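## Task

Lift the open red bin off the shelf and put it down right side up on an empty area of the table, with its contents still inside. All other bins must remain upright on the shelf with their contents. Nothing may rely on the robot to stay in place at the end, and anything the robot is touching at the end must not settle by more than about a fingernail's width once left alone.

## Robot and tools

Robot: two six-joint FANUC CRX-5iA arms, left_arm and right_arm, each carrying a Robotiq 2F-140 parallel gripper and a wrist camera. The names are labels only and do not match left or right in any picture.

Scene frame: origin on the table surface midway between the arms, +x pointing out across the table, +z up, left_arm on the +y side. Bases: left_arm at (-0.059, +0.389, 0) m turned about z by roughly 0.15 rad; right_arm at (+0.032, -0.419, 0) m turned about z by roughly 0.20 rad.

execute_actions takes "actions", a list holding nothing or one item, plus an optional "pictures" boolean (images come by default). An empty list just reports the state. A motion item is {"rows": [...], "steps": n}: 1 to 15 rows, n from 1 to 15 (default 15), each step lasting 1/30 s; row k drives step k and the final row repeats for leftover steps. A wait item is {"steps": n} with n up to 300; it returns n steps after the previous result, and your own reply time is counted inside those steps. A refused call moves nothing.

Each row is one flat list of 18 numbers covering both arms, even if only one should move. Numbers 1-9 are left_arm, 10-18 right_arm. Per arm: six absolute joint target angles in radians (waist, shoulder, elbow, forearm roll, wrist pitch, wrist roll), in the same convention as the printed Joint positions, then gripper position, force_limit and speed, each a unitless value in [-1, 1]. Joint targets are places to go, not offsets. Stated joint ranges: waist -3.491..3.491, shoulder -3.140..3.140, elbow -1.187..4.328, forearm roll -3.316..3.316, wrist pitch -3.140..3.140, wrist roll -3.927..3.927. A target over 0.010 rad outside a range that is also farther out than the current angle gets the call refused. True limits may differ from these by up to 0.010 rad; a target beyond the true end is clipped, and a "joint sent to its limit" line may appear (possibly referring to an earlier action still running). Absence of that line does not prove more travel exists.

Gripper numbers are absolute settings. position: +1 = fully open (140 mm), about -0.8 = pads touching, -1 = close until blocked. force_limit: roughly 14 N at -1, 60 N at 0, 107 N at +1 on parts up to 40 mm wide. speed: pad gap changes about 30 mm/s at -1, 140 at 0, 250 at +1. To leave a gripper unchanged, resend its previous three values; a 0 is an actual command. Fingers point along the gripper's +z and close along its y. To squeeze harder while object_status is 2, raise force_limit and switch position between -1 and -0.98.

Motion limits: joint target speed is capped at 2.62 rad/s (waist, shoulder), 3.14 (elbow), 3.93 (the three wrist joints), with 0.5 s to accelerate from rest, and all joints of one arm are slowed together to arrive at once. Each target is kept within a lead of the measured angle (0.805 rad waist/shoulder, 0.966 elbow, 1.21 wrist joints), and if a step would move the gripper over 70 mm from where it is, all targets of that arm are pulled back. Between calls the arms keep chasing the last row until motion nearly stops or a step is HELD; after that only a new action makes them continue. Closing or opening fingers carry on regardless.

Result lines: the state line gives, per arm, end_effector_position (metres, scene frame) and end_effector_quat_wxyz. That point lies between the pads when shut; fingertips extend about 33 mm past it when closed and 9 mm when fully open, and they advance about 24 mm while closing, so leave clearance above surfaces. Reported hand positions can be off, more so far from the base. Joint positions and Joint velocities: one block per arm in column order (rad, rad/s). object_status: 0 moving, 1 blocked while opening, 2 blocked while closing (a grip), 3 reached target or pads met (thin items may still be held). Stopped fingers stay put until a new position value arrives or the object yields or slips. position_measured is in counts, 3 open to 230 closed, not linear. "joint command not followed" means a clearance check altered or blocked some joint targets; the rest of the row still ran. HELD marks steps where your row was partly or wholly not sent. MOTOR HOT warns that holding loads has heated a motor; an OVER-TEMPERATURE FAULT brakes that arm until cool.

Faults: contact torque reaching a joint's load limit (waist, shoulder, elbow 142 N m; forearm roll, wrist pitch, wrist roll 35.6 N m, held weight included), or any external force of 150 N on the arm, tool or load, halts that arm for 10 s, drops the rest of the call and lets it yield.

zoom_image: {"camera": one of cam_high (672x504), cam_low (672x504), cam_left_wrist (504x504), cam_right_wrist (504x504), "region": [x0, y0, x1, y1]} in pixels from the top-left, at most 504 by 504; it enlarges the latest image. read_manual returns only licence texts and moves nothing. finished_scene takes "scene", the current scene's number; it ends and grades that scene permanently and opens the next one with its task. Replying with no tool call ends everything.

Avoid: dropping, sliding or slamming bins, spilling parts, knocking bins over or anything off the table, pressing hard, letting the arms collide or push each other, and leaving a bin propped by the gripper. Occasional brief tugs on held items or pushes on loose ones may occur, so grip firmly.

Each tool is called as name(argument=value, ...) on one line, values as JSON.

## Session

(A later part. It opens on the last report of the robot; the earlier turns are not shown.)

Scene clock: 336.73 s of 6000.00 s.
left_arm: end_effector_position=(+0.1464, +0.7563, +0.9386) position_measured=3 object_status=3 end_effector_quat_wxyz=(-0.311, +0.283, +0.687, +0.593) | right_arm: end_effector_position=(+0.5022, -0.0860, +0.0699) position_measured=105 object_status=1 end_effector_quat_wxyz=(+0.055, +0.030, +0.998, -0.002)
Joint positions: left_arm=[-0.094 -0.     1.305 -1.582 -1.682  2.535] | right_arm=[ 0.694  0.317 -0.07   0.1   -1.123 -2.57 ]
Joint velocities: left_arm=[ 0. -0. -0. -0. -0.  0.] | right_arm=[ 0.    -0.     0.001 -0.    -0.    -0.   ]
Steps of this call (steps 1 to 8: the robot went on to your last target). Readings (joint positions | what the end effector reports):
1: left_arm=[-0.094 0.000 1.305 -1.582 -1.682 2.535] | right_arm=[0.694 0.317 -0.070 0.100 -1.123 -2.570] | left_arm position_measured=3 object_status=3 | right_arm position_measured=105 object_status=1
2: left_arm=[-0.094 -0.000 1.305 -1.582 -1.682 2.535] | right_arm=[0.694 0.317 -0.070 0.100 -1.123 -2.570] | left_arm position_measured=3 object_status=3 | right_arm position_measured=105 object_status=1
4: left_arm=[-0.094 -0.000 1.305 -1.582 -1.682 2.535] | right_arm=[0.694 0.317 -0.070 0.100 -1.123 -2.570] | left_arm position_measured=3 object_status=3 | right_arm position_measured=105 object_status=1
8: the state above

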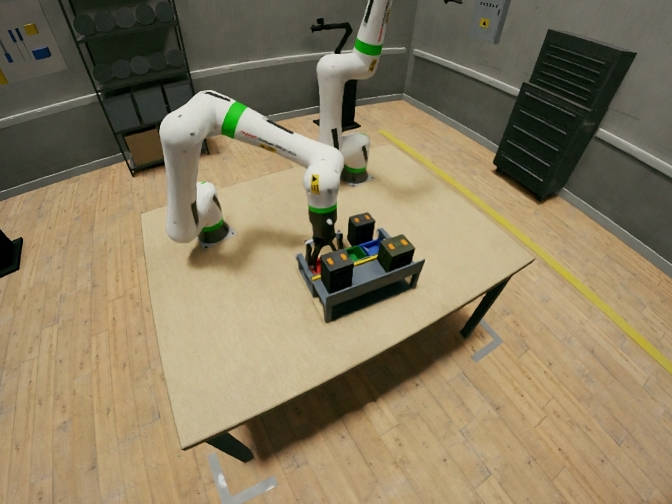

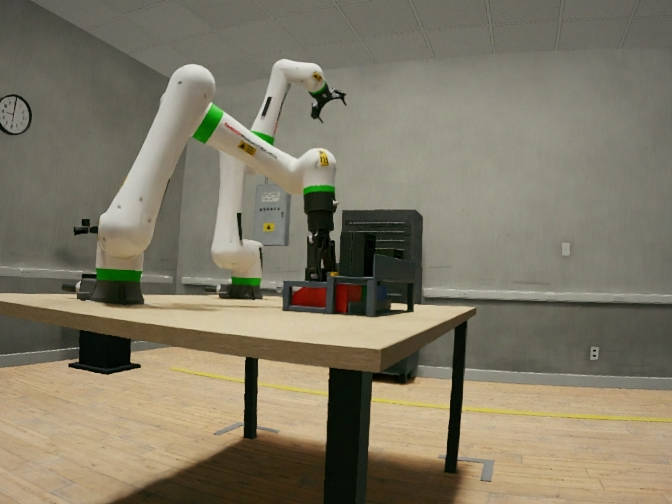

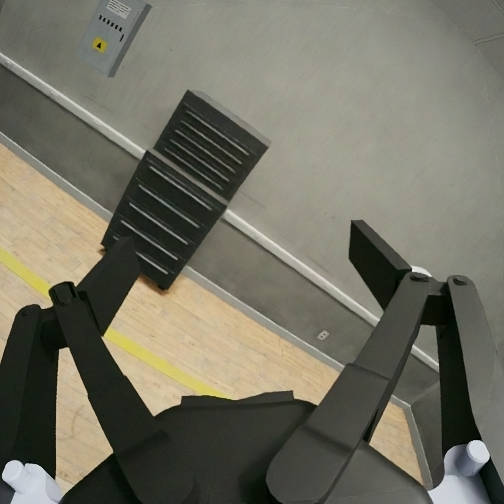

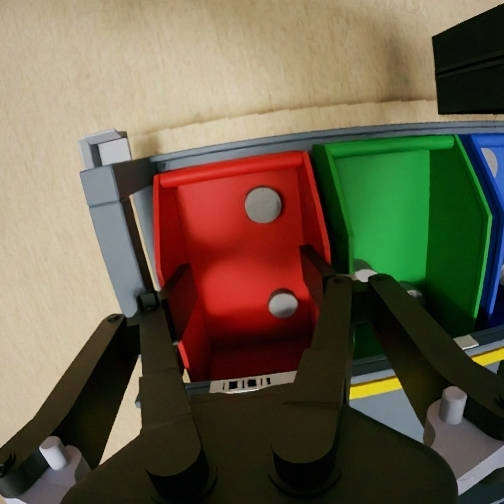

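The lip is about 15 mm high and there is about 13 mm of headroom, so the bin has to be tilted. I'll pivot it about its rear bottom edge.

execute_actions(actions=[{"rows": [
[-0.094,0.0,1.305,-1.582,-1.682,2.535,1,0,0, 0.6933,0.3180,-0.0676,0.0985,-1.1245,-2.5685,0.6,0.5,-0.6],
[-0.094,0.0,1.305,-1.582,-1.682,2.535,1,0,0, 0.6912,0.3203,-0.0621,0.0949,-1.1300,-2.5649,0.6,0.5,-0.6],
[-0.094,0.0,1.305,-1.582,-1.682,2.535,1,0,0, 0.6879,0.3239,-0.0536,0.0894,-1.1383,-2.5593,0.6,0.5,-0.6],
[-0.094,0.0,1.305,-1.582,-1.682,2.535,1,0,0, 0.6836,0.3284,-0.0426,0.0823,-1.1492,-2.5522,0.6,0.5,-0.6],
[-0.094,0.0,1.305,-1.582,-1.682,2.535,1,0,0, 0.6786,0.3338,-0.0296,0.0739,-1.1619,-2.5437,0.6,0.5,-0.6],
[-0.094,0.0,1.305,-1.582,-1.682,2.535,1,0,0, 0.6730,0.3398,-0.0154,0.0647,-1.1759,-2.5344,0.6,0.5,-0.6],
[-0.094,0.0,1.305,-1.582,-1.682,2.535,1,0,0, 0.6671,0.3461,-0.0002,0.0549,-1.1907,-2.5246,0.6,0.5,-0.6],
[-0.094,0.0,1.305,-1.582,-1.682,2.535,1,0,0, 0.6612,0.3524,0.0151,0.0449,-1.2059,-2.5145,0.6,0.5,-0.6],
[-0.094,0.0,1.305,-1.582,-1.682,2.535,1,0,0, 0.6553,0.3587,0.0303,0.0351,-1.2207,-2.5047,0.6,0.5,-0.6],
[-0.094,0.0,1.305,-1.582,-1.682,2.535,1,0,0, 0.6497,0.3647,0.0445,0.0259,-1.2347,-2.4954,0.6,0.5,-0.6],
[-0.094,0.0,1.305,-1.582,-1.682,2.535,1,0,0, 0.6447,0.3701,0.0575,0.0175,-1.2474,-2.4869,0.6,0.5,-0.6],
[-0.094,0.0,1.305,-1.582,-1.682,2.535,1,0,0, 0.6404,0.3746,0.0685,0.0104,-1.2583,-2.4798,0.6,0.5,-0.6],
[-0.094,0.0,1.305,-1.582,-1.682,2.535,1,0,0, 0.6371,0.3782,0.0770,0.0049,-1.2666,-2.4742,0.6,0.5,-0.6],
[-0.094,0.0,1.305,-1.582,-1.682,2.535,1,0,0, 0.6350,0.3805,0.0825,0.0013,-1.2721,-2.4706,0.6,0.5,-0.6],
[-0.094,0.0,1.305,-1.582,-1.682,2.535,1,0,0, 0.6342,0.3813,0.0845,0.0,-1.2740,-2.4693,0.6,0.5,-0.6]
], "steps": 15}], pictures=false)

execute_actions(actions=[{"steps": 10}])

zoom_image(camera="cam_low", region=[275, 220, 395, 322])

Scene clock: 428.10 s of 6000.00 s.
left_arm: end_effector_position=(+0.1464, +0.7563, +0.9386) position_measured=3 object_status=3 end_effector_quat_wxyz=(-0.311, +0.283, +0.687, +0.593) | right_arm: end_effector_position=(+0.5046, -0.0864, +0.0813) position_measured=105 object_status=1 end_effector_quat_wxyz=(+0.008, +0.030, +1.000, -0.001)
Joint positions: left_arm=[-0.094 -0.     1.305 -1.582 -1.682  2.535] | right_arm=[ 0.642  0.373  0.064  0.014 -1.254 -2.483]
Joint velocities: left_arm=[ 0.     0.     0.001 -0.     0.    -0.   ] | right_arm=[-0.117  0.126  0.304 -0.195 -0.295  0.196]
Steps of this call (steps 1 to 15: the robot went on to your last target; steps 16 to 90: nothing new was sent; then 87.87 s passed at rest; steps 91 to 105: all 15 steps of this action). Readings (joint positions | what the end effector reports):
91: left_arm=[-0.094 -0.000 1.305 -1.582 -1.682 2.535] | right_arm=[0.694 0.317 -0.070 0.100 -1.123 -2.570] | left_arm position_measured=3 object_status=3 | right_arm position_measured=105 object_status=1
92: left_arm=[-0.094 -0.000 1.305 -1.582 -1.682 2.535] | right_arm=[0.694 0.317 -0.069 0.100 -1.123 -2.569] | left_arm position_measured=3 object_status=3 | right_arm position_measured=105 object_status=1
94: left_arm=[-0.094 -0.000 1.305 -1.582 -1.682 2.535] | right_arm=[0.691 0.320 -0.062 0.095 -1.130 -2.565] | left_arm position_measured=3 object_status=3 | right_arm position_measured=105 object_status=1
98: left_arm=[-0.094 -0.000 1.305 -1.582 -1.682 2.535] | right_arm=[0.677 0.335 -0.027 0.072 -1.165 -2.542] | left_arm position_measured=3 object_status=3 | right_arm position_measured=105 object_status=1
105: the state above

Scene clock: 428.43 s of 6000.00 s.
left_arm: end_effector_position=(+0.1464, +0.7563, +0.9386) position_measured=3 object_status=3 end_effector_quat_wxyz=(-0.311, +0.283, +0.687, +0.593) | right_arm: end_effector_position=(+0.5048, -0.0862, +0.0833) position_measured=105 object_status=1 end_effector_quat_wxyz=(+0.000, +0.030, +1.000, -0.000)
Joint positions: left_arm=[-0.094 -0.     1.305 -1.582 -1.682  2.535] | right_arm=[ 0.634  0.381  0.084  0.    -1.274 -2.469]
Joint velocities: left_arm=[ 0.    -0.     0.001  0.    -0.    -0.   ] | right_arm=[-0.     0.     0.002 -0.001 -0.001 -0.   ]
Steps of this call (steps 1 to 10: the robot went on to your last target). Readings (joint positions | what the end effector reports):
1: left_arm=[-0.094 -0.000 1.305 -1.582 -1.682 2.535] | right_arm=[0.639 0.376 0.073 0.008 -1.262 -2.477] | left_arm position_measured=3 object_status=3 | right_arm position_measured=105 object_status=1
2: left_arm=[-0.094 -0.000 1.305 -1.582 -1.682 2.535] | right_arm=[0.636 0.379 0.079 0.004 -1.268 -2.473] | left_arm position_measured=3 object_status=3 | right_arm position_measured=105 object_status=1
4: left_arm=[-0.094 -0.000 1.305 -1.582 -1.682 2.535] | right_arm=[0.635 0.381 0.083 0.001 -1.273 -2.470] | left_arm position_measured=3 object_status=3 | right_arm position_measured=105 object_status=1
8: left_arm=[-0.094 -0.000 1.305 -1.582 -1.682 2.535] | right_arm=[0.634 0.381 0.084 0.000 -1.274 -2.469] | left_arm position_measured=3 object_status=3 | right_arm position_measured=105 object_status=1
10: the state above

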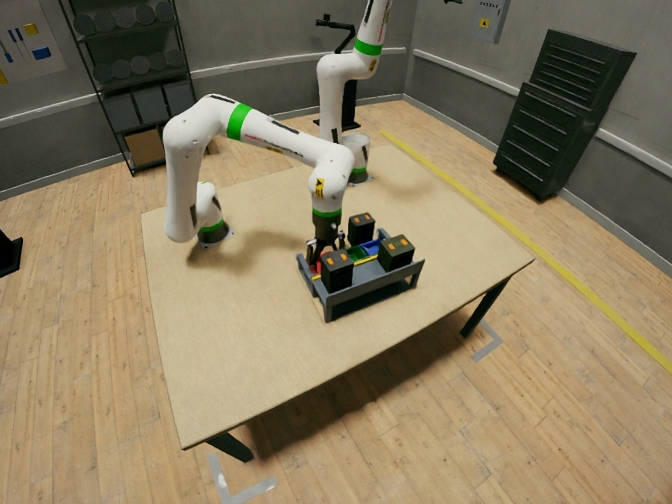

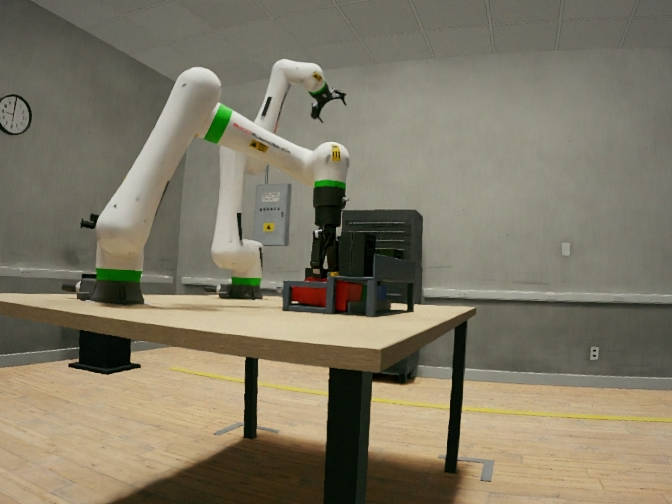

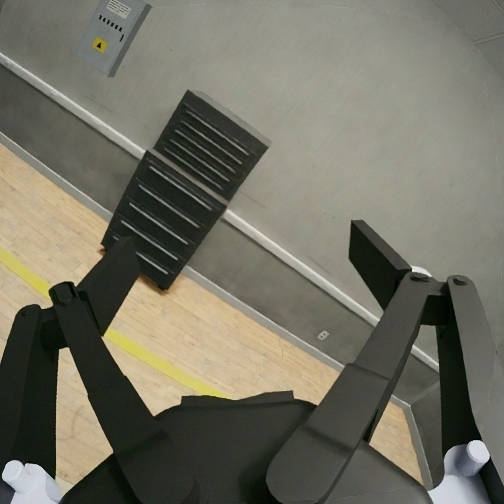

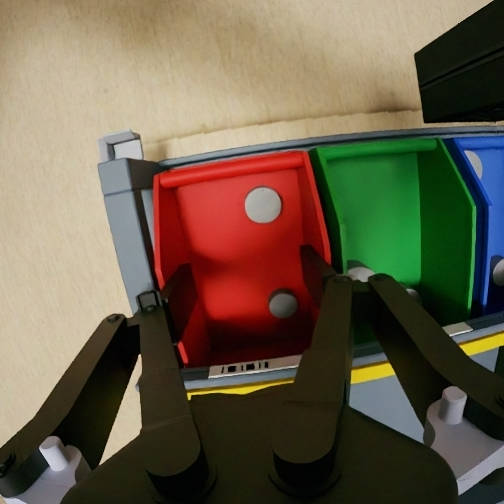

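Region (275, 220, 395, 322) of cam_low's 672x504 image, scaled by 4.200, with more detail than that image has; it fills the top 428 rows of this view, and the rest is white.

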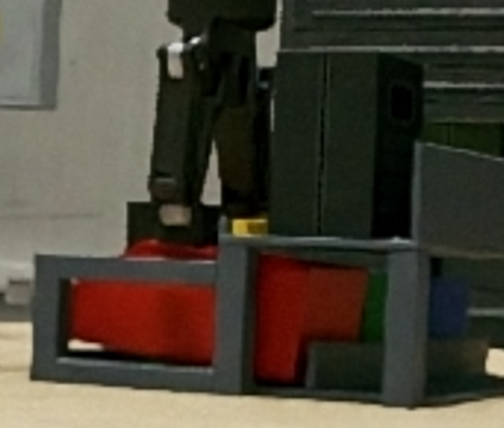

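zoom_image(camera="cam_low", region=[280, 268, 360, 318])

Region (280, 268, 360, 318) of cam_low's 672x504 image, scaled by 6.300, with more detail than that image has; it fills the top 315 rows of this view, and the rest is white.

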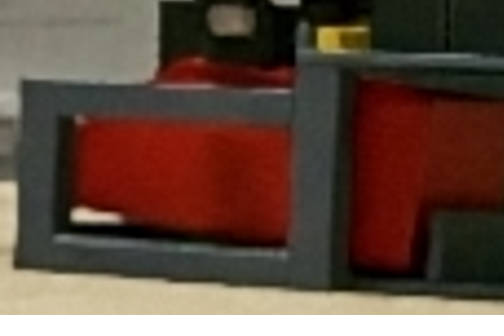

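The bin is held rigidly, its front clears the lip and its rear still clears the upper shelf. I'll slide it out along the tilt, level it, and bring it to a hover over the clear table area.

execute_actions(actions=[{"rows": [
[-0.094,0.0,1.305,-1.582,-1.682,2.535,1,0,0, 0.6345,0.3809,0.0840,0,-1.2739,-2.4696,0.6,0.5,-0.6],
[-0.094,0.0,1.305,-1.582,-1.682,2.535,1,0,0, 0.6352,0.3800,0.0827,0,-1.2735,-2.4703,0.6,0.5,-0.6],
[-0.094,0.0,1.305,-1.582,-1.682,2.535,1,0,0, 0.6364,0.3783,0.0804,0,-1.2729,-2.4715,0.6,0.5,-0.6],
[-0.094,0.0,1.305,-1.582,-1.682,2.535,1,0,0, 0.6381,0.3761,0.0774,0,-1.2721,-2.4732,0.6,0.5,-0.6],
[-0.094,0.0,1.305,-1.582,-1.682,2.535,1,0,0, 0.6404,0.3731,0.0733,0,-1.2710,-2.4755,0.6,0.5,-0.6],
[-0.094,0.0,1.305,-1.582,-1.682,2.535,1,0,0, 0.6431,0.3695,0.0684,0,-1.2698,-2.4782,0.6,0.5,-0.6],
[-0.094,0.0,1.305,-1.582,-1.682,2.535,1,0,0, 0.6463,0.3652,0.0626,0,-1.2682,-2.4814,0.6,0.5,-0.6],
[-0.094,0.0,1.305,-1.582,-1.682,2.535,1,0,0, 0.6500,0.3603,0.0559,0,-1.2665,-2.4851,0.6,0.5,-0.6],
[-0.094,0.0,1.305,-1.582,-1.682,2.535,1,0,0, 0.6539,0.3551,0.0488,0,-1.2646,-2.4890,0.6,0.5,-0.6],
[-0.094,0.0,1.305,-1.582,-1.682,2.535,1,0,0, 0.6585,0.3494,0.0423,0,-1.2637,-2.4936,0.6,0.5,-0.6],
[-0.094,0.0,1.305,-1.582,-1.682,2.535,1,0,0, 0.6635,0.3434,0.0353,0,-1.2628,-2.4986,0.6,0.5,-0.6],
[-0.094,0.0,1.305,-1.582,-1.682,2.535,1,0,0, 0.6687,0.3370,0.0279,0,-1.2617,-2.5038,0.6,0.5,-0.6],
[-0.094,0.0,1.305,-1.582,-1.682,2.535,1,0,0, 0.6743,0.3302,0.0200,0,-1.2607,-2.5094,0.6,0.5,-0.6],
[-0.094,0.0,1.305,-1.582,-1.682,2.535,1,0,0, 0.6802,0.3231,0.0117,0,-1.2595,-2.5153,0.6,0.5,-0.6],
[-0.094,0.0,1.305,-1.582,-1.682,2.535,1,0,0, 0.6864,0.3155,0.0030,0,-1.2583,-2.5215,0.6,0.5,-0.6]
], "steps": 15}], pictures=false)

execute_actions(actions=[{"rows": [
[-0.094,0.0,1.305,-1.582,-1.682,2.535,1,0,0, 0.6926,0.3080,-0.0057,0,-1.2571,-2.5277,0.6,0.5,-0.6],
[-0.094,0.0,1.305,-1.582,-1.682,2.535,1,0,0, 0.6990,0.3001,-0.0148,0,-1.2559,-2.5341,0.6,0.5,-0.6],
[-0.094,0.0,1.305,-1.582,-1.682,2.535,1,0,0, 0.7059,0.2918,-0.0244,0,-1.2546,-2.5410,0.6,0.5,-0.6],
[-0.094,0.0,1.305,-1.582,-1.682,2.535,1,0,0, 0.7130,0.2832,-0.0345,0,-1.2532,-2.5481,0.6,0.5,-0.6],
[-0.094,0.0,1.305,-1.582,-1.682,2.535,1,0,0, 0.7204,0.2741,-0.0449,0,-1.2518,-2.5555,0.6,0.5,-0.6],
[-0.094,0.0,1.305,-1.582,-1.682,2.535,1,0,0, 0.7281,0.2647,-0.0558,0,-1.2503,-2.5632,0.6,0.5,-0.6],
[-0.094,0.0,1.305,-1.582,-1.682,2.535,1,0,0, 0.7374,0.2534,-0.0689,0,-1.2485,-2.5725,0.6,0.5,-0.6],
[-0.094,0.0,1.305,-1.582,-1.682,2.535,1,0,0, 0.7487,0.2431,-0.0821,0.0067,-1.2433,-2.5863,0.6,0.5,-0.6],
[-0.094,0.0,1.305,-1.582,-1.682,2.535,1,0,0, 0.7618,0.2312,-0.0974,0.0145,-1.2372,-2.6024,0.6,0.5,-0.6],
[-0.094,0.0,1.305,-1.582,-1.682,2.535,1,0,0, 0.7759,0.2184,-0.1138,0.0228,-1.2306,-2.6197,0.6,0.5,-0.6],
[-0.094,0.0,1.305,-1.582,-1.682,2.535,1,0,0, 0.7909,0.2047,-0.1314,0.0317,-1.2237,-2.6381,0.6,0.5,-0.6],
[-0.094,0.0,1.305,-1.582,-1.682,2.535,1,0,0, 0.8068,0.1902,-0.1500,0.0412,-1.2163,-2.6576,0.6,0.5,-0.6],
[-0.094,0.0,1.305,-1.582,-1.682,2.535,1,0,0, 0.8237,0.1748,-0.1697,0.0512,-1.2084,-2.6783,0.6,0.5,-0.6],
[-0.094,0.0,1.305,-1.582,-1.682,2.535,1,0,0, 0.8406,0.1594,-0.1895,0.0612,-1.2006,-2.6991,0.6,0.5,-0.6],
[-0.094,0.0,1.305,-1.582,-1.682,2.535,1,0,0, 0.8575,0.1440,-0.2092,0.0712,-1.1928,-2.7198,0.6,0.5,-0.6]
], "steps": 15}], pictures=false)

execute_actions(actions=[{"rows": [
[-0.094,0.0,1.305,-1.582,-1.682,2.535,1,0,0, 0.8743,0.1286,-0.2289,0.0812,-1.1849,-2.7405,0.6,0.5,-0.6],
[-0.094,0.0,1.305,-1.582,-1.682,2.535,1,0,0, 0.8912,0.1133,-0.2486,0.0913,-1.1771,-2.7612,0.6,0.5,-0.6],
[-0.094,0.0,1.305,-1.582,-1.682,2.535,1,0,0, 0.9081,0.0979,-0.2684,0.1013,-1.1692,-2.7819,0.6,0.5,-0.6],
[-0.094,0.0,1.305,-1.582,-1.682,2.535,1,0,0, 0.9250,0.0825,-0.2881,0.1113,-1.1614,-2.8026,0.6,0.5,-0.6],
[-0.094,0.0,1.305,-1.582,-1.682,2.535,1,0,0, 0.9421,0.0724,-0.2995,0.1118,-1.1620,-2.8200,0.6,0.5,-0.6],
[-0.094,0.0,1.305,-1.582,-1.682,2.535,1,0,0, 0.9593,0.0623,-0.3109,0.1124,-1.1625,-2.8374,0.6,0.5,-0.6],
[-0.094,0.0,1.305,-1.582,-1.682,2.535,1,0,0, 0.9764,0.0521,-0.3222,0.1129,-1.1631,-2.8547,0.6,0.5,-0.6],
[-0.094,0.0,1.305,-1.582,-1.682,2.535,1,0,0, 0.9936,0.0420,-0.3336,0.1135,-1.1637,-2.8721,0.6,0.5,-0.6],
[-0.094,0.0,1.305,-1.582,-1.682,2.535,1,0,0, 1.0107,0.0319,-0.3450,0.1140,-1.1642,-2.8895,0.6,0.5,-0.6],
[-0.094,0.0,1.305,-1.582,-1.682,2.535,1,0,0, 1.0279,0.0218,-0.3564,0.1146,-1.1648,-2.9069,0.6,0.5,-0.6],
[-0.094,0.0,1.305,-1.582,-1.682,2.535,1,0,0, 1.0450,0.0117,-0.3678,0.1151,-1.1654,-2.9243,0.6,0.5,-0.6],
[-0.094,0.0,1.305,-1.582,-1.682,2.535,1,0,0, 1.0622,0.0016,-0.3791,0.1157,-1.1659,-2.9417,0.6,0.5,-0.6],
[-0.094,0.0,1.305,-1.582,-1.682,2.535,1,0,0, 1.0787,-0.0082,-0.3901,0.1162,-1.1665,-2.9584,0.6,0.5,-0.6],
[-0.094,0.0,1.305,-1.582,-1.682,2.535,1,0,0, 1.0945,-0.0175,-0.4006,0.1167,-1.1670,-2.9744,0.6,0.5,-0.6],
[-0.094,0.0,1.305,-1.582,-1.682,2.535,1,0,0, 1.1089,-0.0260,-0.4101,0.1172,-1.1675,-2.9890,0.6,0.5,-0.6]
], "steps": 15}], pictures=false)

execute_actions(actions=[{"rows": [
[-0.094,0.0,1.305,-1.582,-1.682,2.535,1,0,0, 1.1221,-0.0338,-0.4189,0.1176,-1.1679,-3.0024,0.6,0.5,-0.6],
[-0.094,0.0,1.305,-1.582,-1.682,2.535,1,0,0, 1.1351,-0.0372,-0.4285,0.1181,-1.1632,-3.0162,0.6,0.5,-0.6],
[-0.094,0.0,1.305,-1.582,-1.682,2.535,1,0,0, 1.1476,-0.0404,-0.4377,0.1185,-1.1586,-3.0294,0.6,0.5,-0.6],
[-0.094,0.0,1.305,-1.582,-1.682,2.535,1,0,0, 1.1596,-0.0436,-0.4466,0.1189,-1.1542,-3.0421,0.6,0.5,-0.6],
[-0.094,0.0,1.305,-1.582,-1.682,2.535,1,0,0, 1.1710,-0.0465,-0.4550,0.1193,-1.1500,-3.0543,0.6,0.5,-0.6],
[-0.094,0.0,1.305,-1.582,-1.682,2.535,1,0,0, 1.1814,-0.0492,-0.4627,0.1197,-1.1462,-3.0653,0.6,0.5,-0.6],
[-0.094,0.0,1.305,-1.582,-1.682,2.535,1,0,0, 1.1908,-0.0517,-0.4697,0.1200,-1.1428,-3.0753,0.6,0.5,-0.6],
[-0.094,0.0,1.305,-1.582,-1.682,2.535,1,0,0, 1.1991,-0.0539,-0.4758,0.1203,-1.1398,-3.0841,0.6,0.5,-0.6],
[-0.094,0.0,1.305,-1.582,-1.682,2.535,1,0,0, 1.2064,-0.0558,-0.4812,0.1206,-1.1371,-3.0918,0.6,0.5,-0.6],
[-0.094,0.0,1.305,-1.582,-1.682,2.535,1,0,0, 1.2127,-0.0574,-0.4858,0.1208,-1.1348,-3.0984,0.6,0.5,-0.6],
[-0.094,0.0,1.305,-1.582,-1.682,2.535,1,0,0, 1.2179,-0.0587,-0.4896,0.1210,-1.1329,-3.1040,0.6,0.5,-0.6],
[-0.094,0.0,1.305,-1.582,-1.682,2.535,1,0,0, 1.2215,-0.0597,-0.4923,0.1211,-1.1316,-3.1078,0.6,0.5,-0.6],
[-0.094,0.0,1.305,-1.582,-1.682,2.535,1,0,0, 1.2241,-0.0604,-0.4943,0.1212,-1.1307,-3.1106,0.6,0.5,-0.6],
[-0.094,0.0,1.305,-1.582,-1.682,2.535,1,0,0, 1.2257,-0.0608,-0.4954,0.1213,-1.1301,-3.1122,0.6,0.5,-0.6],
[-0.094,0.0,1.305,-1.582,-1.682,2.535,1,0,0, 1.2262,-0.0609,-0.4958,0.1213,-1.1299,-3.1128,0.6,0.5,-0.6]
], "steps": 15}], pictures=false)

execute_actions(actions=[{"steps": 8}])

zoom_image(camera="cam_low", region=[200, 255, 310, 320])

Scene clock: 548.93 s of 6000.00 s.
left_arm: end_effector_position=(+0.1464, +0.7563, +0.9386) position_measured=3 object_status=3 end_effector_quat_wxyz=(-0.311, +0.283, +0.687, +0.593) | right_arm: end_effector_position=(+0.4800, -0.0842, +0.0848) position_measured=105 object_status=1 end_effector_quat_wxyz=(-0.000, +0.030, +1.000, -0.000)
Joint positions: left_arm=[-0.094 -0.     1.305 -1.582 -1.682  2.535] | right_arm=[ 0.67   0.335  0.026 -0.    -1.262 -2.506]
Joint velocities: left_arm=[-0.  0. -0. -0. -0.  0.] | right_arm=[ 0.157 -0.191 -0.222  0.     0.032 -0.155]
Steps of this call (steps 1 to 30: the robot went on to your last target; steps 31 to 90: nothing new was sent; then 117.00 s passed at rest; steps 91 to 105: all 15 steps of this action). Readings (joint positions | what the end effector reports):
91: left_arm=[-0.094 0.000 1.305 -1.582 -1.682 2.535] | right_arm=[0.634 0.381 0.085 -0.000 -1.274 -2.469] | left_arm position_measured=3 object_status=3 | right_arm position_measured=105 object_status=1
92: left_arm=[-0.094 -0.000 1.305 -1.582 -1.682 2.535] | right_arm=[0.634 0.381 0.084 -0.000 -1.274 -2.469] | left_arm position_measured=3 object_status=3 | right_arm position_measured=105 object_status=1
94: left_arm=[-0.094 0.000 1.305 -1.582 -1.682 2.535] | right_arm=[0.635 0.380 0.083 -0.000 -1.274 -2.470] | left_arm position_measured=3 object_status=3 | right_arm position_measured=105 object_status=1
98: left_arm=[-0.094 0.000 1.305 -1.582 -1.682 2.535] | right_arm=[0.642 0.371 0.070 -0.000 -1.270 -2.477] | left_arm position_measured=3 object_status=3 | right_arm position_measured=105 object_status=1
105: the state above

Scene clock: 549.43 s of 6000.00 s.
left_arm: end_effector_position=(+0.1464, +0.7563, +0.9386) position_measured=3 object_status=3 end_effector_quat_wxyz=(-0.311, +0.283, +0.687, +0.593) | right_arm: end_effector_position=(+0.4148, -0.0798, +0.0927) position_measured=105 object_status=1 end_effector_quat_wxyz=(+0.019, +0.030, +0.999, -0.003)
Joint positions: left_arm=[-0.094 -0.     1.305 -1.582 -1.682  2.535] | right_arm=[ 0.802  0.195 -0.144  0.038 -1.218 -2.652]
Joint velocities: left_arm=[-0.  0. -0.  0. -0. -0.] | right_arm=[ 0.433 -0.397 -0.509  0.252  0.197 -0.526]
Steps of this call (steps 1 to 15: all 15 steps of this action). Readings (joint positions | what the end effector reports):
1: left_arm=[-0.094 -0.000 1.305 -1.582 -1.682 2.535] | right_arm=[0.676 0.328 0.018 -0.000 -1.260 -2.511] | left_arm position_measured=3 object_status=3 | right_arm position_measured=105 object_status=1
2: left_arm=[-0.094 0.000 1.305 -1.582 -1.682 2.535] | right_arm=[0.682 0.321 0.010 -0.000 -1.259 -2.517] | left_arm position_measured=3 object_status=3 | right_arm position_measured=105 object_status=1
4: left_arm=[-0.094 -0.000 1.305 -1.582 -1.682 2.535] | right_arm=[0.694 0.307 -0.007 -0.000 -1.257 -2.529] | left_arm position_measured=3 object_status=3 | right_arm position_measured=105 object_status=1
8: left_arm=[-0.094 0.000 1.305 -1.582 -1.682 2.535] | right_arm=[0.721 0.273 -0.046 -0.000 -1.252 -2.556] | left_arm position_measured=3 object_status=3 | right_arm position_measured=105 object_status=1
15: the state above

Scene clock: 549.93 s of 6000.00 s.
left_arm: end_effector_position=(+0.1464, +0.7563, +0.9386) position_measured=3 object_status=3 end_effector_quat_wxyz=(-0.311, +0.283, +0.687, +0.593) | right_arm: end_effector_position=(+0.3202, -0.0729, +0.0951) position_measured=105 object_status=1 end_effector_quat_wxyz=(+0.055, +0.030, +0.998, -0.001)
Joint positions: left_arm=[-0.094 -0.     1.305 -1.582 -1.682  2.535] | right_arm=[ 1.049  0.009 -0.371  0.115 -1.165 -2.929]
Joint velocities: left_arm=[ 0.    -0.     0.001 -0.    -0.    -0.   ] | right_arm=[ 0.496 -0.295 -0.33   0.018 -0.02  -0.499]
Steps of this call (steps 1 to 15: all 15 steps of this action). Readings (joint positions | what the end effector reports):
1: left_arm=[-0.094 -0.000 1.305 -1.582 -1.682 2.535] | right_arm=[0.817 0.181 -0.162 0.047 -1.212 -2.670] | left_arm position_measured=3 object_status=3 | right_arm position_measured=105 object_status=1
2: left_arm=[-0.094 0.000 1.305 -1.582 -1.682 2.535] | right_arm=[0.832 0.167 -0.180 0.056 -1.204 -2.689] | left_arm position_measured=3 object_status=3 | right_arm position_measured=105 object_status=1
4: left_arm=[-0.094 -0.000 1.305 -1.582 -1.682 2.535] | right_arm=[0.864 0.138 -0.217 0.075 -1.190 -2.728] | left_arm position_measured=3 object_status=3 | right_arm position_measured=105 object_status=1
8: left_arm=[-0.094 -0.000 1.305 -1.582 -1.682 2.535] | right_arm=[0.931 0.083 -0.286 0.104 -1.167 -2.806] | left_arm position_measured=3 object_status=3 | right_arm position_measured=105 object_status=1
15: the state above

Scene clock: 550.43 s of 6000.00 s.
left_arm: end_effector_position=(+0.1464, +0.7563, +0.9386) position_measured=3 object_status=3 end_effector_quat_wxyz=(-0.311, +0.283, +0.687, +0.593) | right_arm: end_effector_position=(+0.2520, -0.0712, +0.0740) position_measured=105 object_status=1 end_effector_quat_wxyz=(+0.055, +0.029, +0.998, -0.002)
Joint positions: left_arm=[-0.094 -0.     1.305 -1.582 -1.682  2.535] | right_arm=[ 1.221 -0.059 -0.492  0.121 -1.132 -3.107]
Joint velocities: left_arm=[ 0. -0.  0.  0.  0.  0.] | right_arm=[ 0.094 -0.025 -0.07   0.004  0.034 -0.1  ]
Steps of this call (steps 1 to 15: all 15 steps of this action). Readings (joint positions | what the end effector reports):
1: left_arm=[-0.094 -0.000 1.305 -1.582 -1.682 2.535] | right_arm=[1.066 -0.001 -0.382 0.116 -1.166 -2.946] | left_arm position_measured=3 object_status=3 | right_arm position_measured=105 object_status=1
2: left_arm=[-0.094 -0.000 1.305 -1.582 -1.682 2.535] | right_arm=[1.082 -0.010 -0.392 0.116 -1.166 -2.962] | left_arm position_measured=3 object_status=3 | right_arm position_measured=105 object_status=1
4: left_arm=[-0.094 -0.000 1.305 -1.582 -1.682 2.535] | right_arm=[1.113 -0.026 -0.413 0.117 -1.166 -2.993] | left_arm position_measured=3 object_status=3 | right_arm position_measured=105 object_status=1
8: left_arm=[-0.094 -0.000 1.305 -1.582 -1.682 2.535] | right_arm=[1.165 -0.044 -0.451 0.119 -1.152 -3.049] | left_arm position_measured=3 object_status=3 | right_arm position_measured=105 object_status=1
15: the state above

Scene clock: 550.70 s of 6000.00 s.
left_arm: end_effector_position=(+0.1464, +0.7563, +0.9386) position_measured=3 object_status=3 end_effector_quat_wxyz=(-0.311, +0.283, +0.687, +0.593) | right_arm: end_effector_position=(+0.2500, -0.0712, +0.0730) position_measured=105 object_status=1 end_effector_quat_wxyz=(+0.055, +0.029, +0.998, -0.002)
Joint positions: left_arm=[-0.094  0.     1.305 -1.582 -1.682  2.535] | right_arm=[ 1.226 -0.061 -0.496  0.121 -1.13  -3.113]
Joint velocities: left_arm=[ 0.     0.     0.001 -0.     0.     0.   ] | right_arm=[ 0.002 -0.    -0.001 -0.     0.    -0.001]
Steps of this call (steps 1 to 8: the robot went on to your last target). Readings (joint positions | what the end effector reports):
1: left_arm=[-0.094 -0.000 1.305 -1.582 -1.682 2.535] | right_arm=[1.223 -0.060 -0.494 0.121 -1.131 -3.110] | left_arm position_measured=3 object_status=3 | right_arm position_measured=105 object_status=1
2: left_arm=[-0.094 -0.000 1.305 -1.582 -1.682 2.535] | right_arm=[1.225 -0.061 -0.495 0.121 -1.130 -3.111] | left_arm position_measured=3 object_status=3 | right_arm position_measured=105 object_status=1
4: left_arm=[-0.094 -0.000 1.305 -1.582 -1.682 2.535] | right_arm=[1.226 -0.061 -0.495 0.121 -1.130 -3.112] | left_arm position_measured=3 object_status=3 | right_arm position_measured=105 object_status=1
8: the state above

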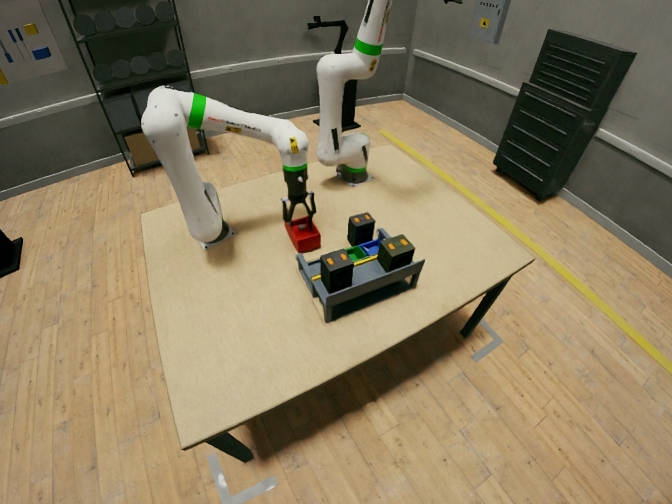

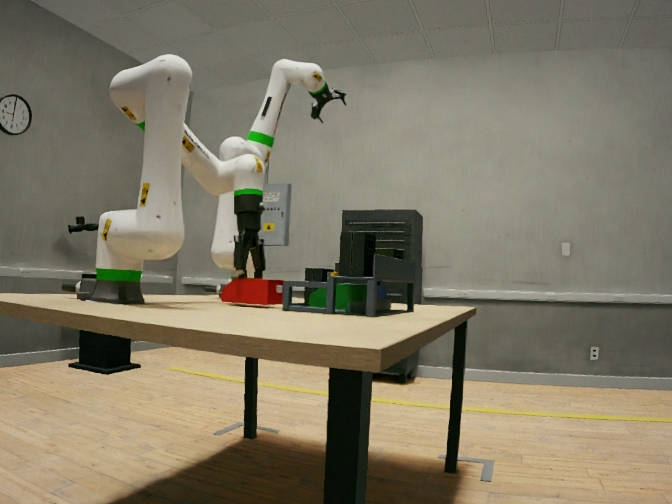

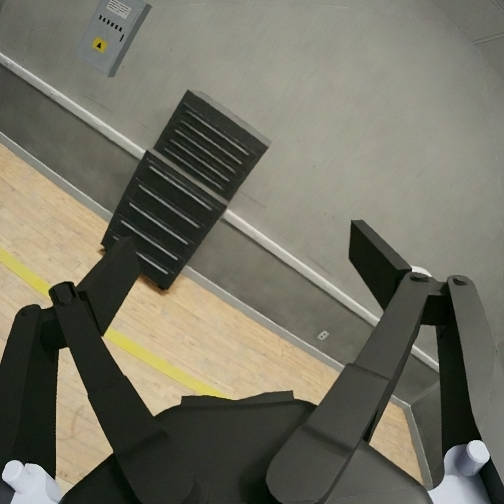

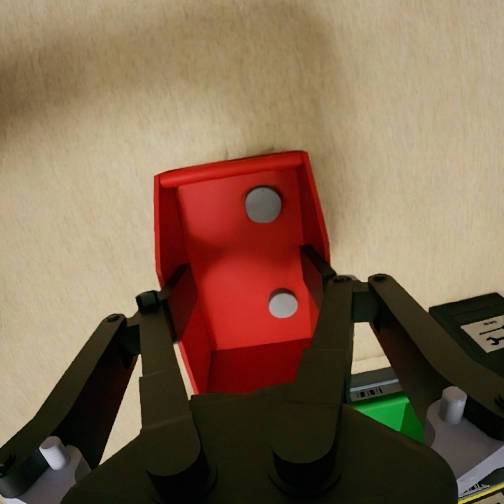

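Region (200, 255, 310, 320) of cam_low's 672x504 image, scaled by 4.582, with more detail than that image has; it fills the top 298 rows of this view, and the rest is white.

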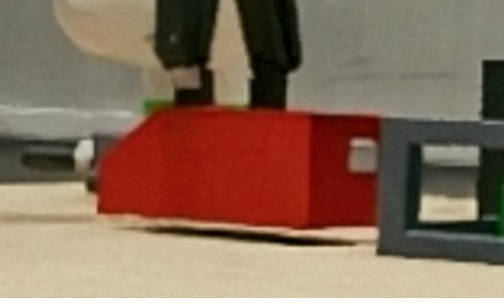

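zoom_image(camera="cam_low", region=[216, 274, 292, 314])

Region (216, 274, 292, 314) of cam_low's 672x504 image, scaled by 6.632, with more detail than that image has; it fills the top 265 rows of this view, and the rest is white.

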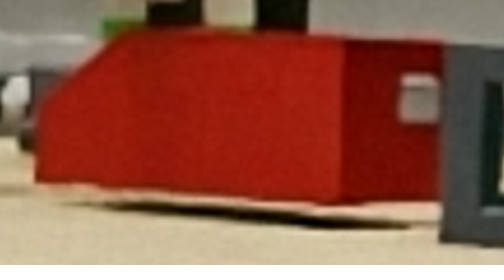

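The bin is level and about 11 mm above the table. Lowering it gently, releasing, then lifting the fingers out.

execute_actions(actions=[{"rows": [
[-0.094,0.0,1.305,-1.582,-1.682,2.535,1,0,0, 1.2262,-0.0605,-0.4963,0.1214,-1.1291,-3.1129,0.6,0.5,-0.6],
[-0.094,0.0,1.305,-1.582,-1.682,2.535,1,0,0, 1.2262,-0.0596,-0.4975,0.1215,-1.1269,-3.1132,0.6,0.5,-0.6],
[-0.094,0.0,1.305,-1.582,-1.682,2.535,1,0,0, 1.2262,-0.0582,-0.4992,0.1217,-1.1239,-3.1136,0.6,0.5,-0.6],
[-0.094,0.0,1.305,-1.582,-1.682,2.535,1,0,0, 1.2262,-0.0567,-0.5011,0.1219,-1.1204,-3.1141,0.6,0.5,-0.6],
[-0.094,0.0,1.305,-1.582,-1.682,2.535,1,0,0, 1.2262,-0.0551,-0.5031,0.1221,-1.1169,-3.1146,0.6,0.5,-0.6],
[-0.094,0.0,1.305,-1.582,-1.682,2.535,1,0,0, 1.2262,-0.0536,-0.5050,0.1223,-1.1135,-3.1150,0.6,0.5,-0.6],
[-0.094,0.0,1.305,-1.582,-1.682,2.535,1,0,0, 1.2262,-0.0522,-0.5068,0.1225,-1.1103,-3.1155,0.6,0.5,-0.6],
[-0.094,0.0,1.305,-1.582,-1.682,2.535,1,0,0, 1.2262,-0.0510,-0.5083,0.1227,-1.1077,-3.1158,0.6,0.5,-0.6],
[-0.094,0.0,1.305,-1.582,-1.682,2.535,1,0,0, 1.2262,-0.0500,-0.5096,0.1228,-1.1054,-3.1161,0.6,0.5,-0.6],
[-0.094,0.0,1.305,-1.582,-1.682,2.535,1,0,0, 1.2262,-0.0493,-0.5105,0.1229,-1.1037,-3.1163,0.6,0.5,-0.6],
[-0.094,0.0,1.305,-1.582,-1.682,2.535,1,0,0, 1.2262,-0.0487,-0.5112,0.1230,-1.1025,-3.1165,0.6,0.5,-0.6],
[-0.094,0.0,1.305,-1.582,-1.682,2.535,1,0,0, 1.2262,-0.0484,-0.5117,0.1231,-1.1017,-3.1166,0.6,0.5,-0.6],
[-0.094,0.0,1.305,-1.582,-1.682,2.535,1,0,0, 1.2262,-0.0481,-0.5120,0.1231,-1.1011,-3.1167,0.6,0.5,-0.6]
], "steps": 15}])

zoom_image(camera="cam_low", region=[216, 274, 292, 314])

execute_actions(actions=[{"rows": [
[-0.094,0.0,1.305,-1.582,-1.682,2.535,1,0,0, 1.2262,-0.0481,-0.5120,0.1231,-1.1011,-3.1167,0.6,0.5,-0.6],
[-0.094,0.0,1.305,-1.582,-1.682,2.535,1,0,0, 1.2262,-0.0481,-0.5120,0.1231,-1.1011,-3.1167,0.6,0.5,-0.6],
[-0.094,0.0,1.305,-1.582,-1.682,2.535,1,0,0, 1.2262,-0.0481,-0.5120,0.1231,-1.1011,-3.1167,-0.1,0,-0.3]
], "steps": 10}], pictures=false)

execute_actions(actions=[{"rows": [
[-0.094,0.0,1.305,-1.582,-1.682,2.535,1,0,0, 1.2262,-0.0488,-0.5105,0.1230,-1.1033,-3.1164,-0.1,0,-0.3],
[-0.094,0.0,1.305,-1.582,-1.682,2.535,1,0,0, 1.2262,-0.0509,-0.5063,0.1227,-1.1095,-3.1156,-0.1,0,-0.3],
[-0.094,0.0,1.305,-1.582,-1.682,2.535,1,0,0, 1.2262,-0.0541,-0.4999,0.1223,-1.1191,-3.1144,-0.1,0,-0.3],
[-0.094,0.0,1.305,-1.582,-1.682,2.535,1,0,0, 1.2262,-0.0582,-0.4915,0.1218,-1.1314,-3.1129,-0.1,0,-0.3],
[-0.094,0.0,1.305,-1.582,-1.682,2.535,1,0,0, 1.2262,-0.0630,-0.4817,0.1211,-1.1460,-3.1111,-0.1,0,-0.3],
[-0.094,0.0,1.305,-1.582,-1.682,2.535,1,0,0, 1.2262,-0.0683,-0.4709,0.1204,-1.1620,-3.1091,-0.1,0,-0.3],
[-0.094,0.0,1.305,-1.582,-1.682,2.535,1,0,0, 1.2262,-0.0740,-0.4595,0.1197,-1.1790,-3.1069,-0.1,0,-0.3],
[-0.094,0.0,1.305,-1.582,-1.682,2.535,1,0,0, 1.2262,-0.0797,-0.4478,0.1189,-1.1962,-3.1048,-0.1,0,-0.3],
[-0.094,0.0,1.305,-1.582,-1.682,2.535,1,0,0, 1.2262,-0.0854,-0.4364,0.1182,-1.2132,-3.1026,-0.1,0,-0.3],
[-0.094,0.0,1.305,-1.582,-1.682,2.535,1,0,0, 1.2262,-0.0907,-0.4256,0.1175,-1.2292,-3.1006,-0.1,0,-0.3],
[-0.094,0.0,1.305,-1.582,-1.682,2.535,1,0,0, 1.2262,-0.0955,-0.4158,0.1168,-1.2438,-3.0988,-0.1,0,-0.3],
[-0.094,0.0,1.305,-1.582,-1.682,2.535,1,0,0, 1.2262,-0.0996,-0.4074,0.1163,-1.2561,-3.0973,-0.1,0,-0.3],
[-0.094,0.0,1.305,-1.582,-1.682,2.535,1,0,0, 1.2262,-0.1028,-0.4010,0.1159,-1.2657,-3.0961,-0.1,0,-0.3],
[-0.094,0.0,1.305,-1.582,-1.682,2.535,1,0,0, 1.2262,-0.1049,-0.3968,0.1156,-1.2719,-3.0953,-0.1,0,-0.3],
[-0.094,0.0,1.305,-1.582,-1.682,2.535,1,0,0, 1.2262,-0.1056,-0.3953,0.1155,-1.2741,-3.0950,-0.1,0,-0.3]
], "steps": 15}], pictures=false)

execute_actions(actions=[{"steps": 6}])

zoom_image(camera="cam_low", region=[216, 274, 292, 314])

Scene clock: 615.93 s of 6000.00 s.
left_arm: end_effector_position=(+0.1464, +0.7563, +0.9386) position_measured=3 object_status=3 end_effector_quat_wxyz=(-0.311, +0.283, +0.687, +0.593) | right_arm: end_effector_position=(+0.2501, -0.0707, +0.0626) position_measured=105 object_status=1 end_effector_quat_wxyz=(+0.055, +0.029, +0.998, -0.001)
Joint positions: left_arm=[-0.094  0.     1.305 -1.582 -1.682  2.535] | right_arm=[ 1.226 -0.049 -0.511  0.123 -1.102 -3.117]
Joint velocities: left_arm=[ 0.  0. -0.  0. -0. -0.] | right_arm=[ 0.001  0.004 -0.003  0.002  0.015 -0.001]
Steps of this call (steps 1 to 15: the robot went on to your last target; steps 16 to 90: nothing new was sent; then 61.73 s passed at rest; steps 91 to 105: all 15 steps of this action). Readings (joint positions | what the end effector reports):
91: left_arm=[-0.094 -0.000 1.305 -1.582 -1.682 2.535] | right_arm=[1.226 -0.061 -0.496 0.121 -1.130 -3.113] | left_arm position_measured=3 object_status=3 | right_arm position_measured=105 object_status=1
92: left_arm=[-0.094 -0.000 1.305 -1.582 -1.682 2.535] | right_arm=[1.226 -0.061 -0.496 0.121 -1.129 -3.113] | left_arm position_measured=3 object_status=3 | right_arm position_measured=105 object_status=1
94: left_arm=[-0.094 0.000 1.305 -1.582 -1.682 2.535] | right_arm=[1.226 -0.060 -0.498 0.122 -1.127 -3.113] | left_arm position_measured=3 object_status=3 | right_arm position_measured=105 object_status=1
98: left_arm=[-0.094 -0.000 1.305 -1.582 -1.682 2.535] | right_arm=[1.226 -0.054 -0.504 0.122 -1.115 -3.115] | left_arm position_measured=3 object_status=3 | right_arm position_measured=105 object_status=1
105: the state above

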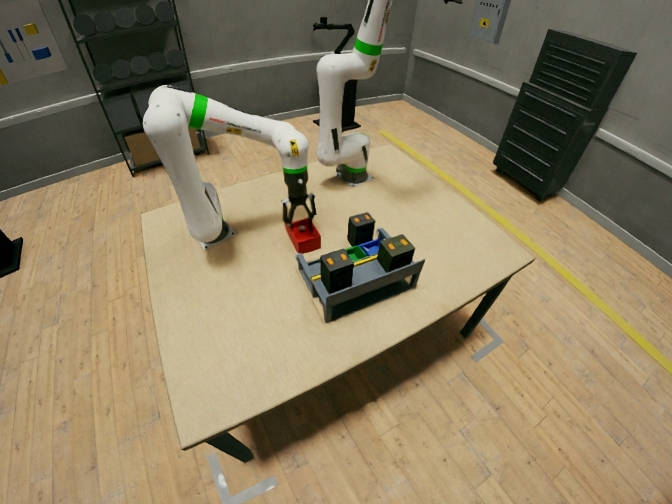

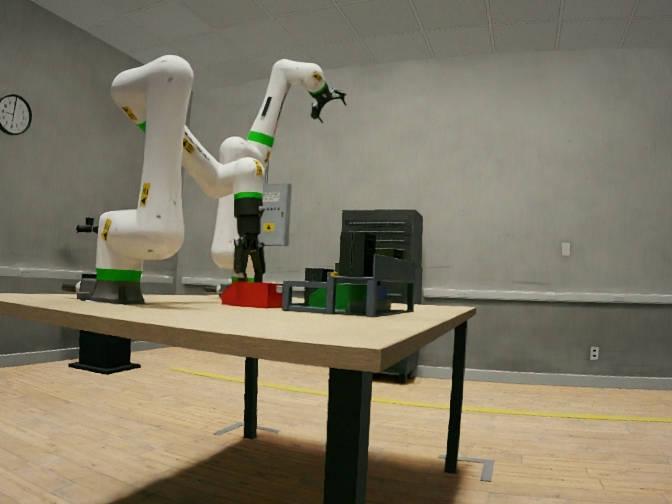

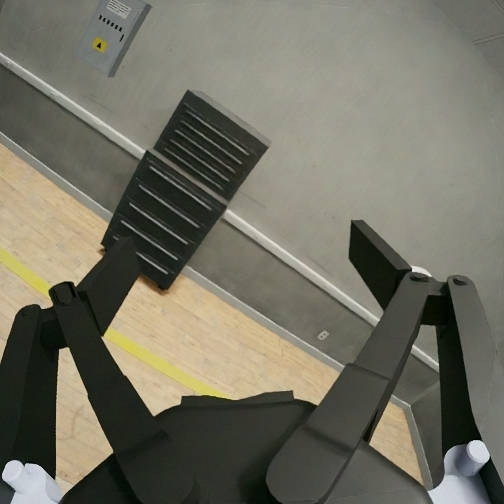

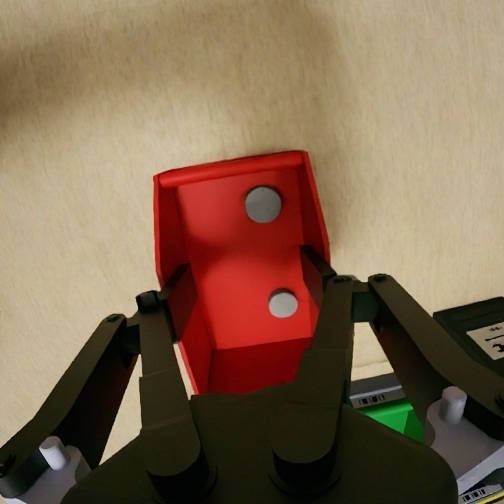

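Region (216, 274, 292, 314) of cam_low's 672x504 image, scaled by 6.632, with more detail than that image has; it fills the top 265 rows of this view, and the rest is white.

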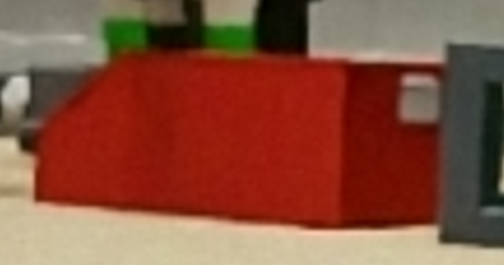

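Scene clock: 616.27 s of 6000.00 s.
left_arm: end_effector_position=(+0.1464, +0.7563, +0.9386) position_measured=3 object_status=3 end_effector_quat_wxyz=(-0.311, +0.283, +0.687, +0.593) | right_arm: end_effector_position=(+0.2500, -0.0710, +0.0618) position_measured=141 object_status=0 end_effector_quat_wxyz=(+0.055, +0.029, +0.998, -0.002)
Joint positions: left_arm=[-0.094 -0.     1.305 -1.582 -1.682  2.535] | right_arm=[ 1.226 -0.048 -0.512  0.123 -1.101 -3.117]
Joint velocities: left_arm=[ 0.  0. -0. -0. -0. -0.] | right_arm=[ 0.    -0.003 -0.001  0.     0.    -0.001]
Steps of this call (steps 1 to 10: all 10 steps of this action). Readings (joint positions | what the end effector reports):
1: left_arm=[-0.094 -0.000 1.305 -1.582 -1.682 2.535] | right_arm=[1.226 -0.049 -0.511 0.123 -1.102 -3.117] | left_arm position_measured=3 object_status=3 | right_arm position_measured=105 object_status=1
2: left_arm=[-0.094 -0.000 1.305 -1.582 -1.682 2.535] | right_arm=[1.226 -0.048 -0.511 0.123 -1.101 -3.117] | left_arm position_measured=3 object_status=3 | right_arm position_measured=105 object_status=1
4: left_arm=[-0.094 -0.000 1.305 -1.582 -1.682 2.535] | right_arm=[1.226 -0.048 -0.512 0.123 -1.101 -3.117] | left_arm position_measured=3 object_status=3 | right_arm position_measured=105 object_status=0
8: left_arm=[-0.094 -0.000 1.305 -1.582 -1.682 2.535] | right_arm=[1.226 -0.048 -0.512 0.123 -1.101 -3.117] | left_arm position_measured=3 object_status=3 | right_arm position_measured=131 object_status=0
10: the state above

Scene clock: 616.77 s of 6000.00 s.
left_arm: end_effector_position=(+0.1464, +0.7563, +0.9386) position_measured=3 object_status=3 end_effector_quat_wxyz=(-0.311, +0.283, +0.687, +0.593) | right_arm: end_effector_position=(+0.2507, -0.0692, +0.1211) position_measured=141 object_status=3 end_effector_quat_wxyz=(+0.055, +0.030, +0.998, -0.002)
Joint positions: left_arm=[-0.094 -0.     1.305 -1.582 -1.682  2.535] | right_arm=[ 1.226 -0.098 -0.41   0.117 -1.252 -3.098]
Joint velocities: left_arm=[ 0.    -0.     0.     0.    -0.001  0.   ] | right_arm=[ 0.    -0.111  0.224 -0.014 -0.33   0.04 ]
Steps of this call (steps 1 to 15: all 15 steps of this action). Readings (joint positions | what the end effector reports):
1: left_arm=[-0.094 0.000 1.305 -1.582 -1.682 2.535] | right_arm=[1.226 -0.048 -0.512 0.123 -1.101 -3.117] | left_arm position_measured=3 object_status=3 | right_arm position_measured=141 object_status=0
2: left_arm=[-0.094 -0.000 1.305 -1.582 -1.682 2.535] | right_arm=[1.226 -0.048 -0.512 0.123 -1.102 -3.117] | left_arm position_measured=3 object_status=3 | right_arm position_measured=141 object_status=0
4: left_arm=[-0.094 0.000 1.305 -1.582 -1.682 2.535] | right_arm=[1.226 -0.051 -0.507 0.123 -1.110 -3.116] | left_arm position_measured=3 object_status=3 | right_arm position_measured=141 object_status=0
8: left_arm=[-0.094 -0.000 1.305 -1.582 -1.682 2.535] | right_arm=[1.226 -0.064 -0.479 0.121 -1.150 -3.111] | left_arm position_measured=3 object_status=3 | right_arm position_measured=141 object_status=3
15: the state above

Scene clock: 616.97 s of 6000.00 s.
left_arm: end_effector_position=(+0.1464, +0.7563, +0.9386) position_measured=3 object_status=3 end_effector_quat_wxyz=(-0.311, +0.283, +0.687, +0.593) | right_arm: end_effector_position=(+0.2506, -0.0697, +0.1296) position_measured=141 object_status=3 end_effector_quat_wxyz=(+0.055, +0.030, +0.998, -0.002)
Joint positions: left_arm=[-0.094 -0.     1.305 -1.582 -1.682  2.535] | right_arm=[ 1.226 -0.105 -0.396  0.116 -1.274 -3.095]
Joint velocities: left_arm=[-0.  0.  0.  0. -0.  0.] | right_arm=[ 0.001 -0.003  0.006  0.    -0.009  0.   ]
Steps of this call (steps 1 to 6: the robot went on to your last target). Readings (joint positions | what the end effector reports):
1: left_arm=[-0.094 -0.000 1.305 -1.582 -1.682 2.535] | right_arm=[1.226 -0.102 -0.404 0.116 -1.262 -3.097] | left_arm position_measured=3 object_status=3 | right_arm position_measured=141 object_status=3
2: left_arm=[-0.094 -0.000 1.305 -1.582 -1.682 2.535] | right_arm=[1.226 -0.104 -0.399 0.116 -1.268 -3.096] | left_arm position_measured=3 object_status=3 | right_arm position_measured=141 object_status=3
4: left_arm=[-0.094 -0.000 1.305 -1.582 -1.682 2.535] | right_arm=[1.226 -0.105 -0.396 0.116 -1.272 -3.095] | left_arm position_measured=3 object_status=3 | right_arm position_measured=141 object_status=3
6: the state above

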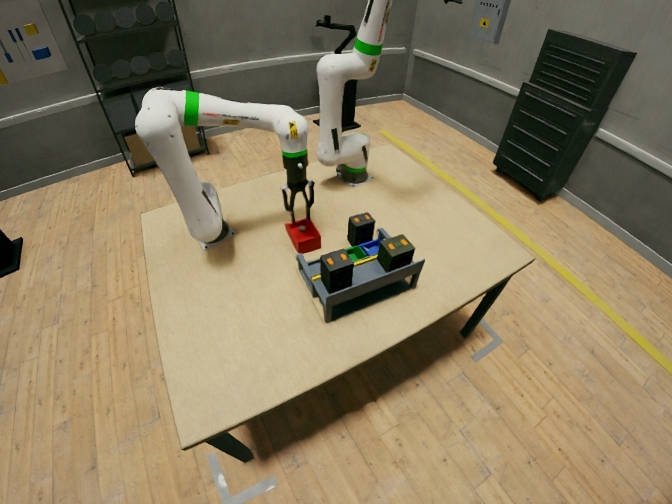

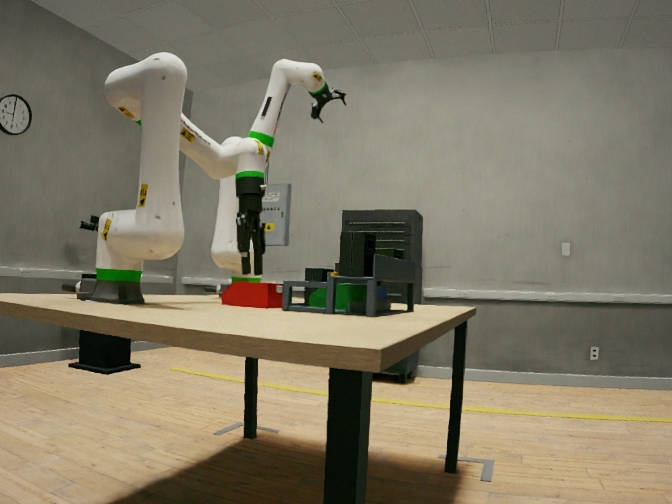

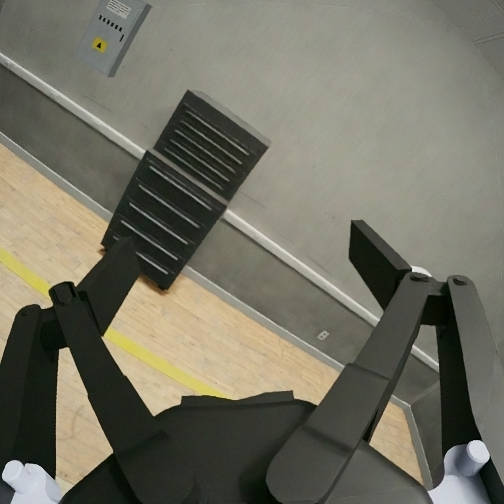

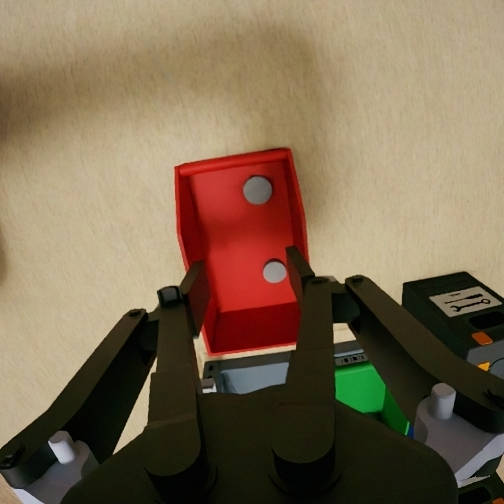

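Region (216, 274, 292, 314) of cam_low's 672x504 image, scaled by 6.632, with more detail than that image has; it fills the top 265 rows of this view, and the rest is white.

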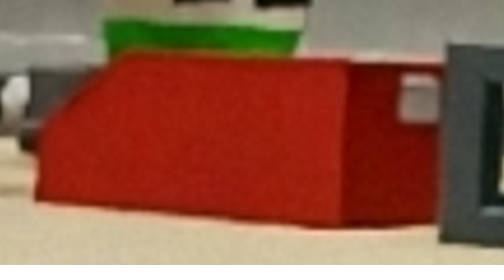

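The red bin is upright on the table with both parts inside. The gripper is clear, and the green and blue bins are still standing on the shelf.

finished_scene(scene=1)

The scene is finished: the task was done.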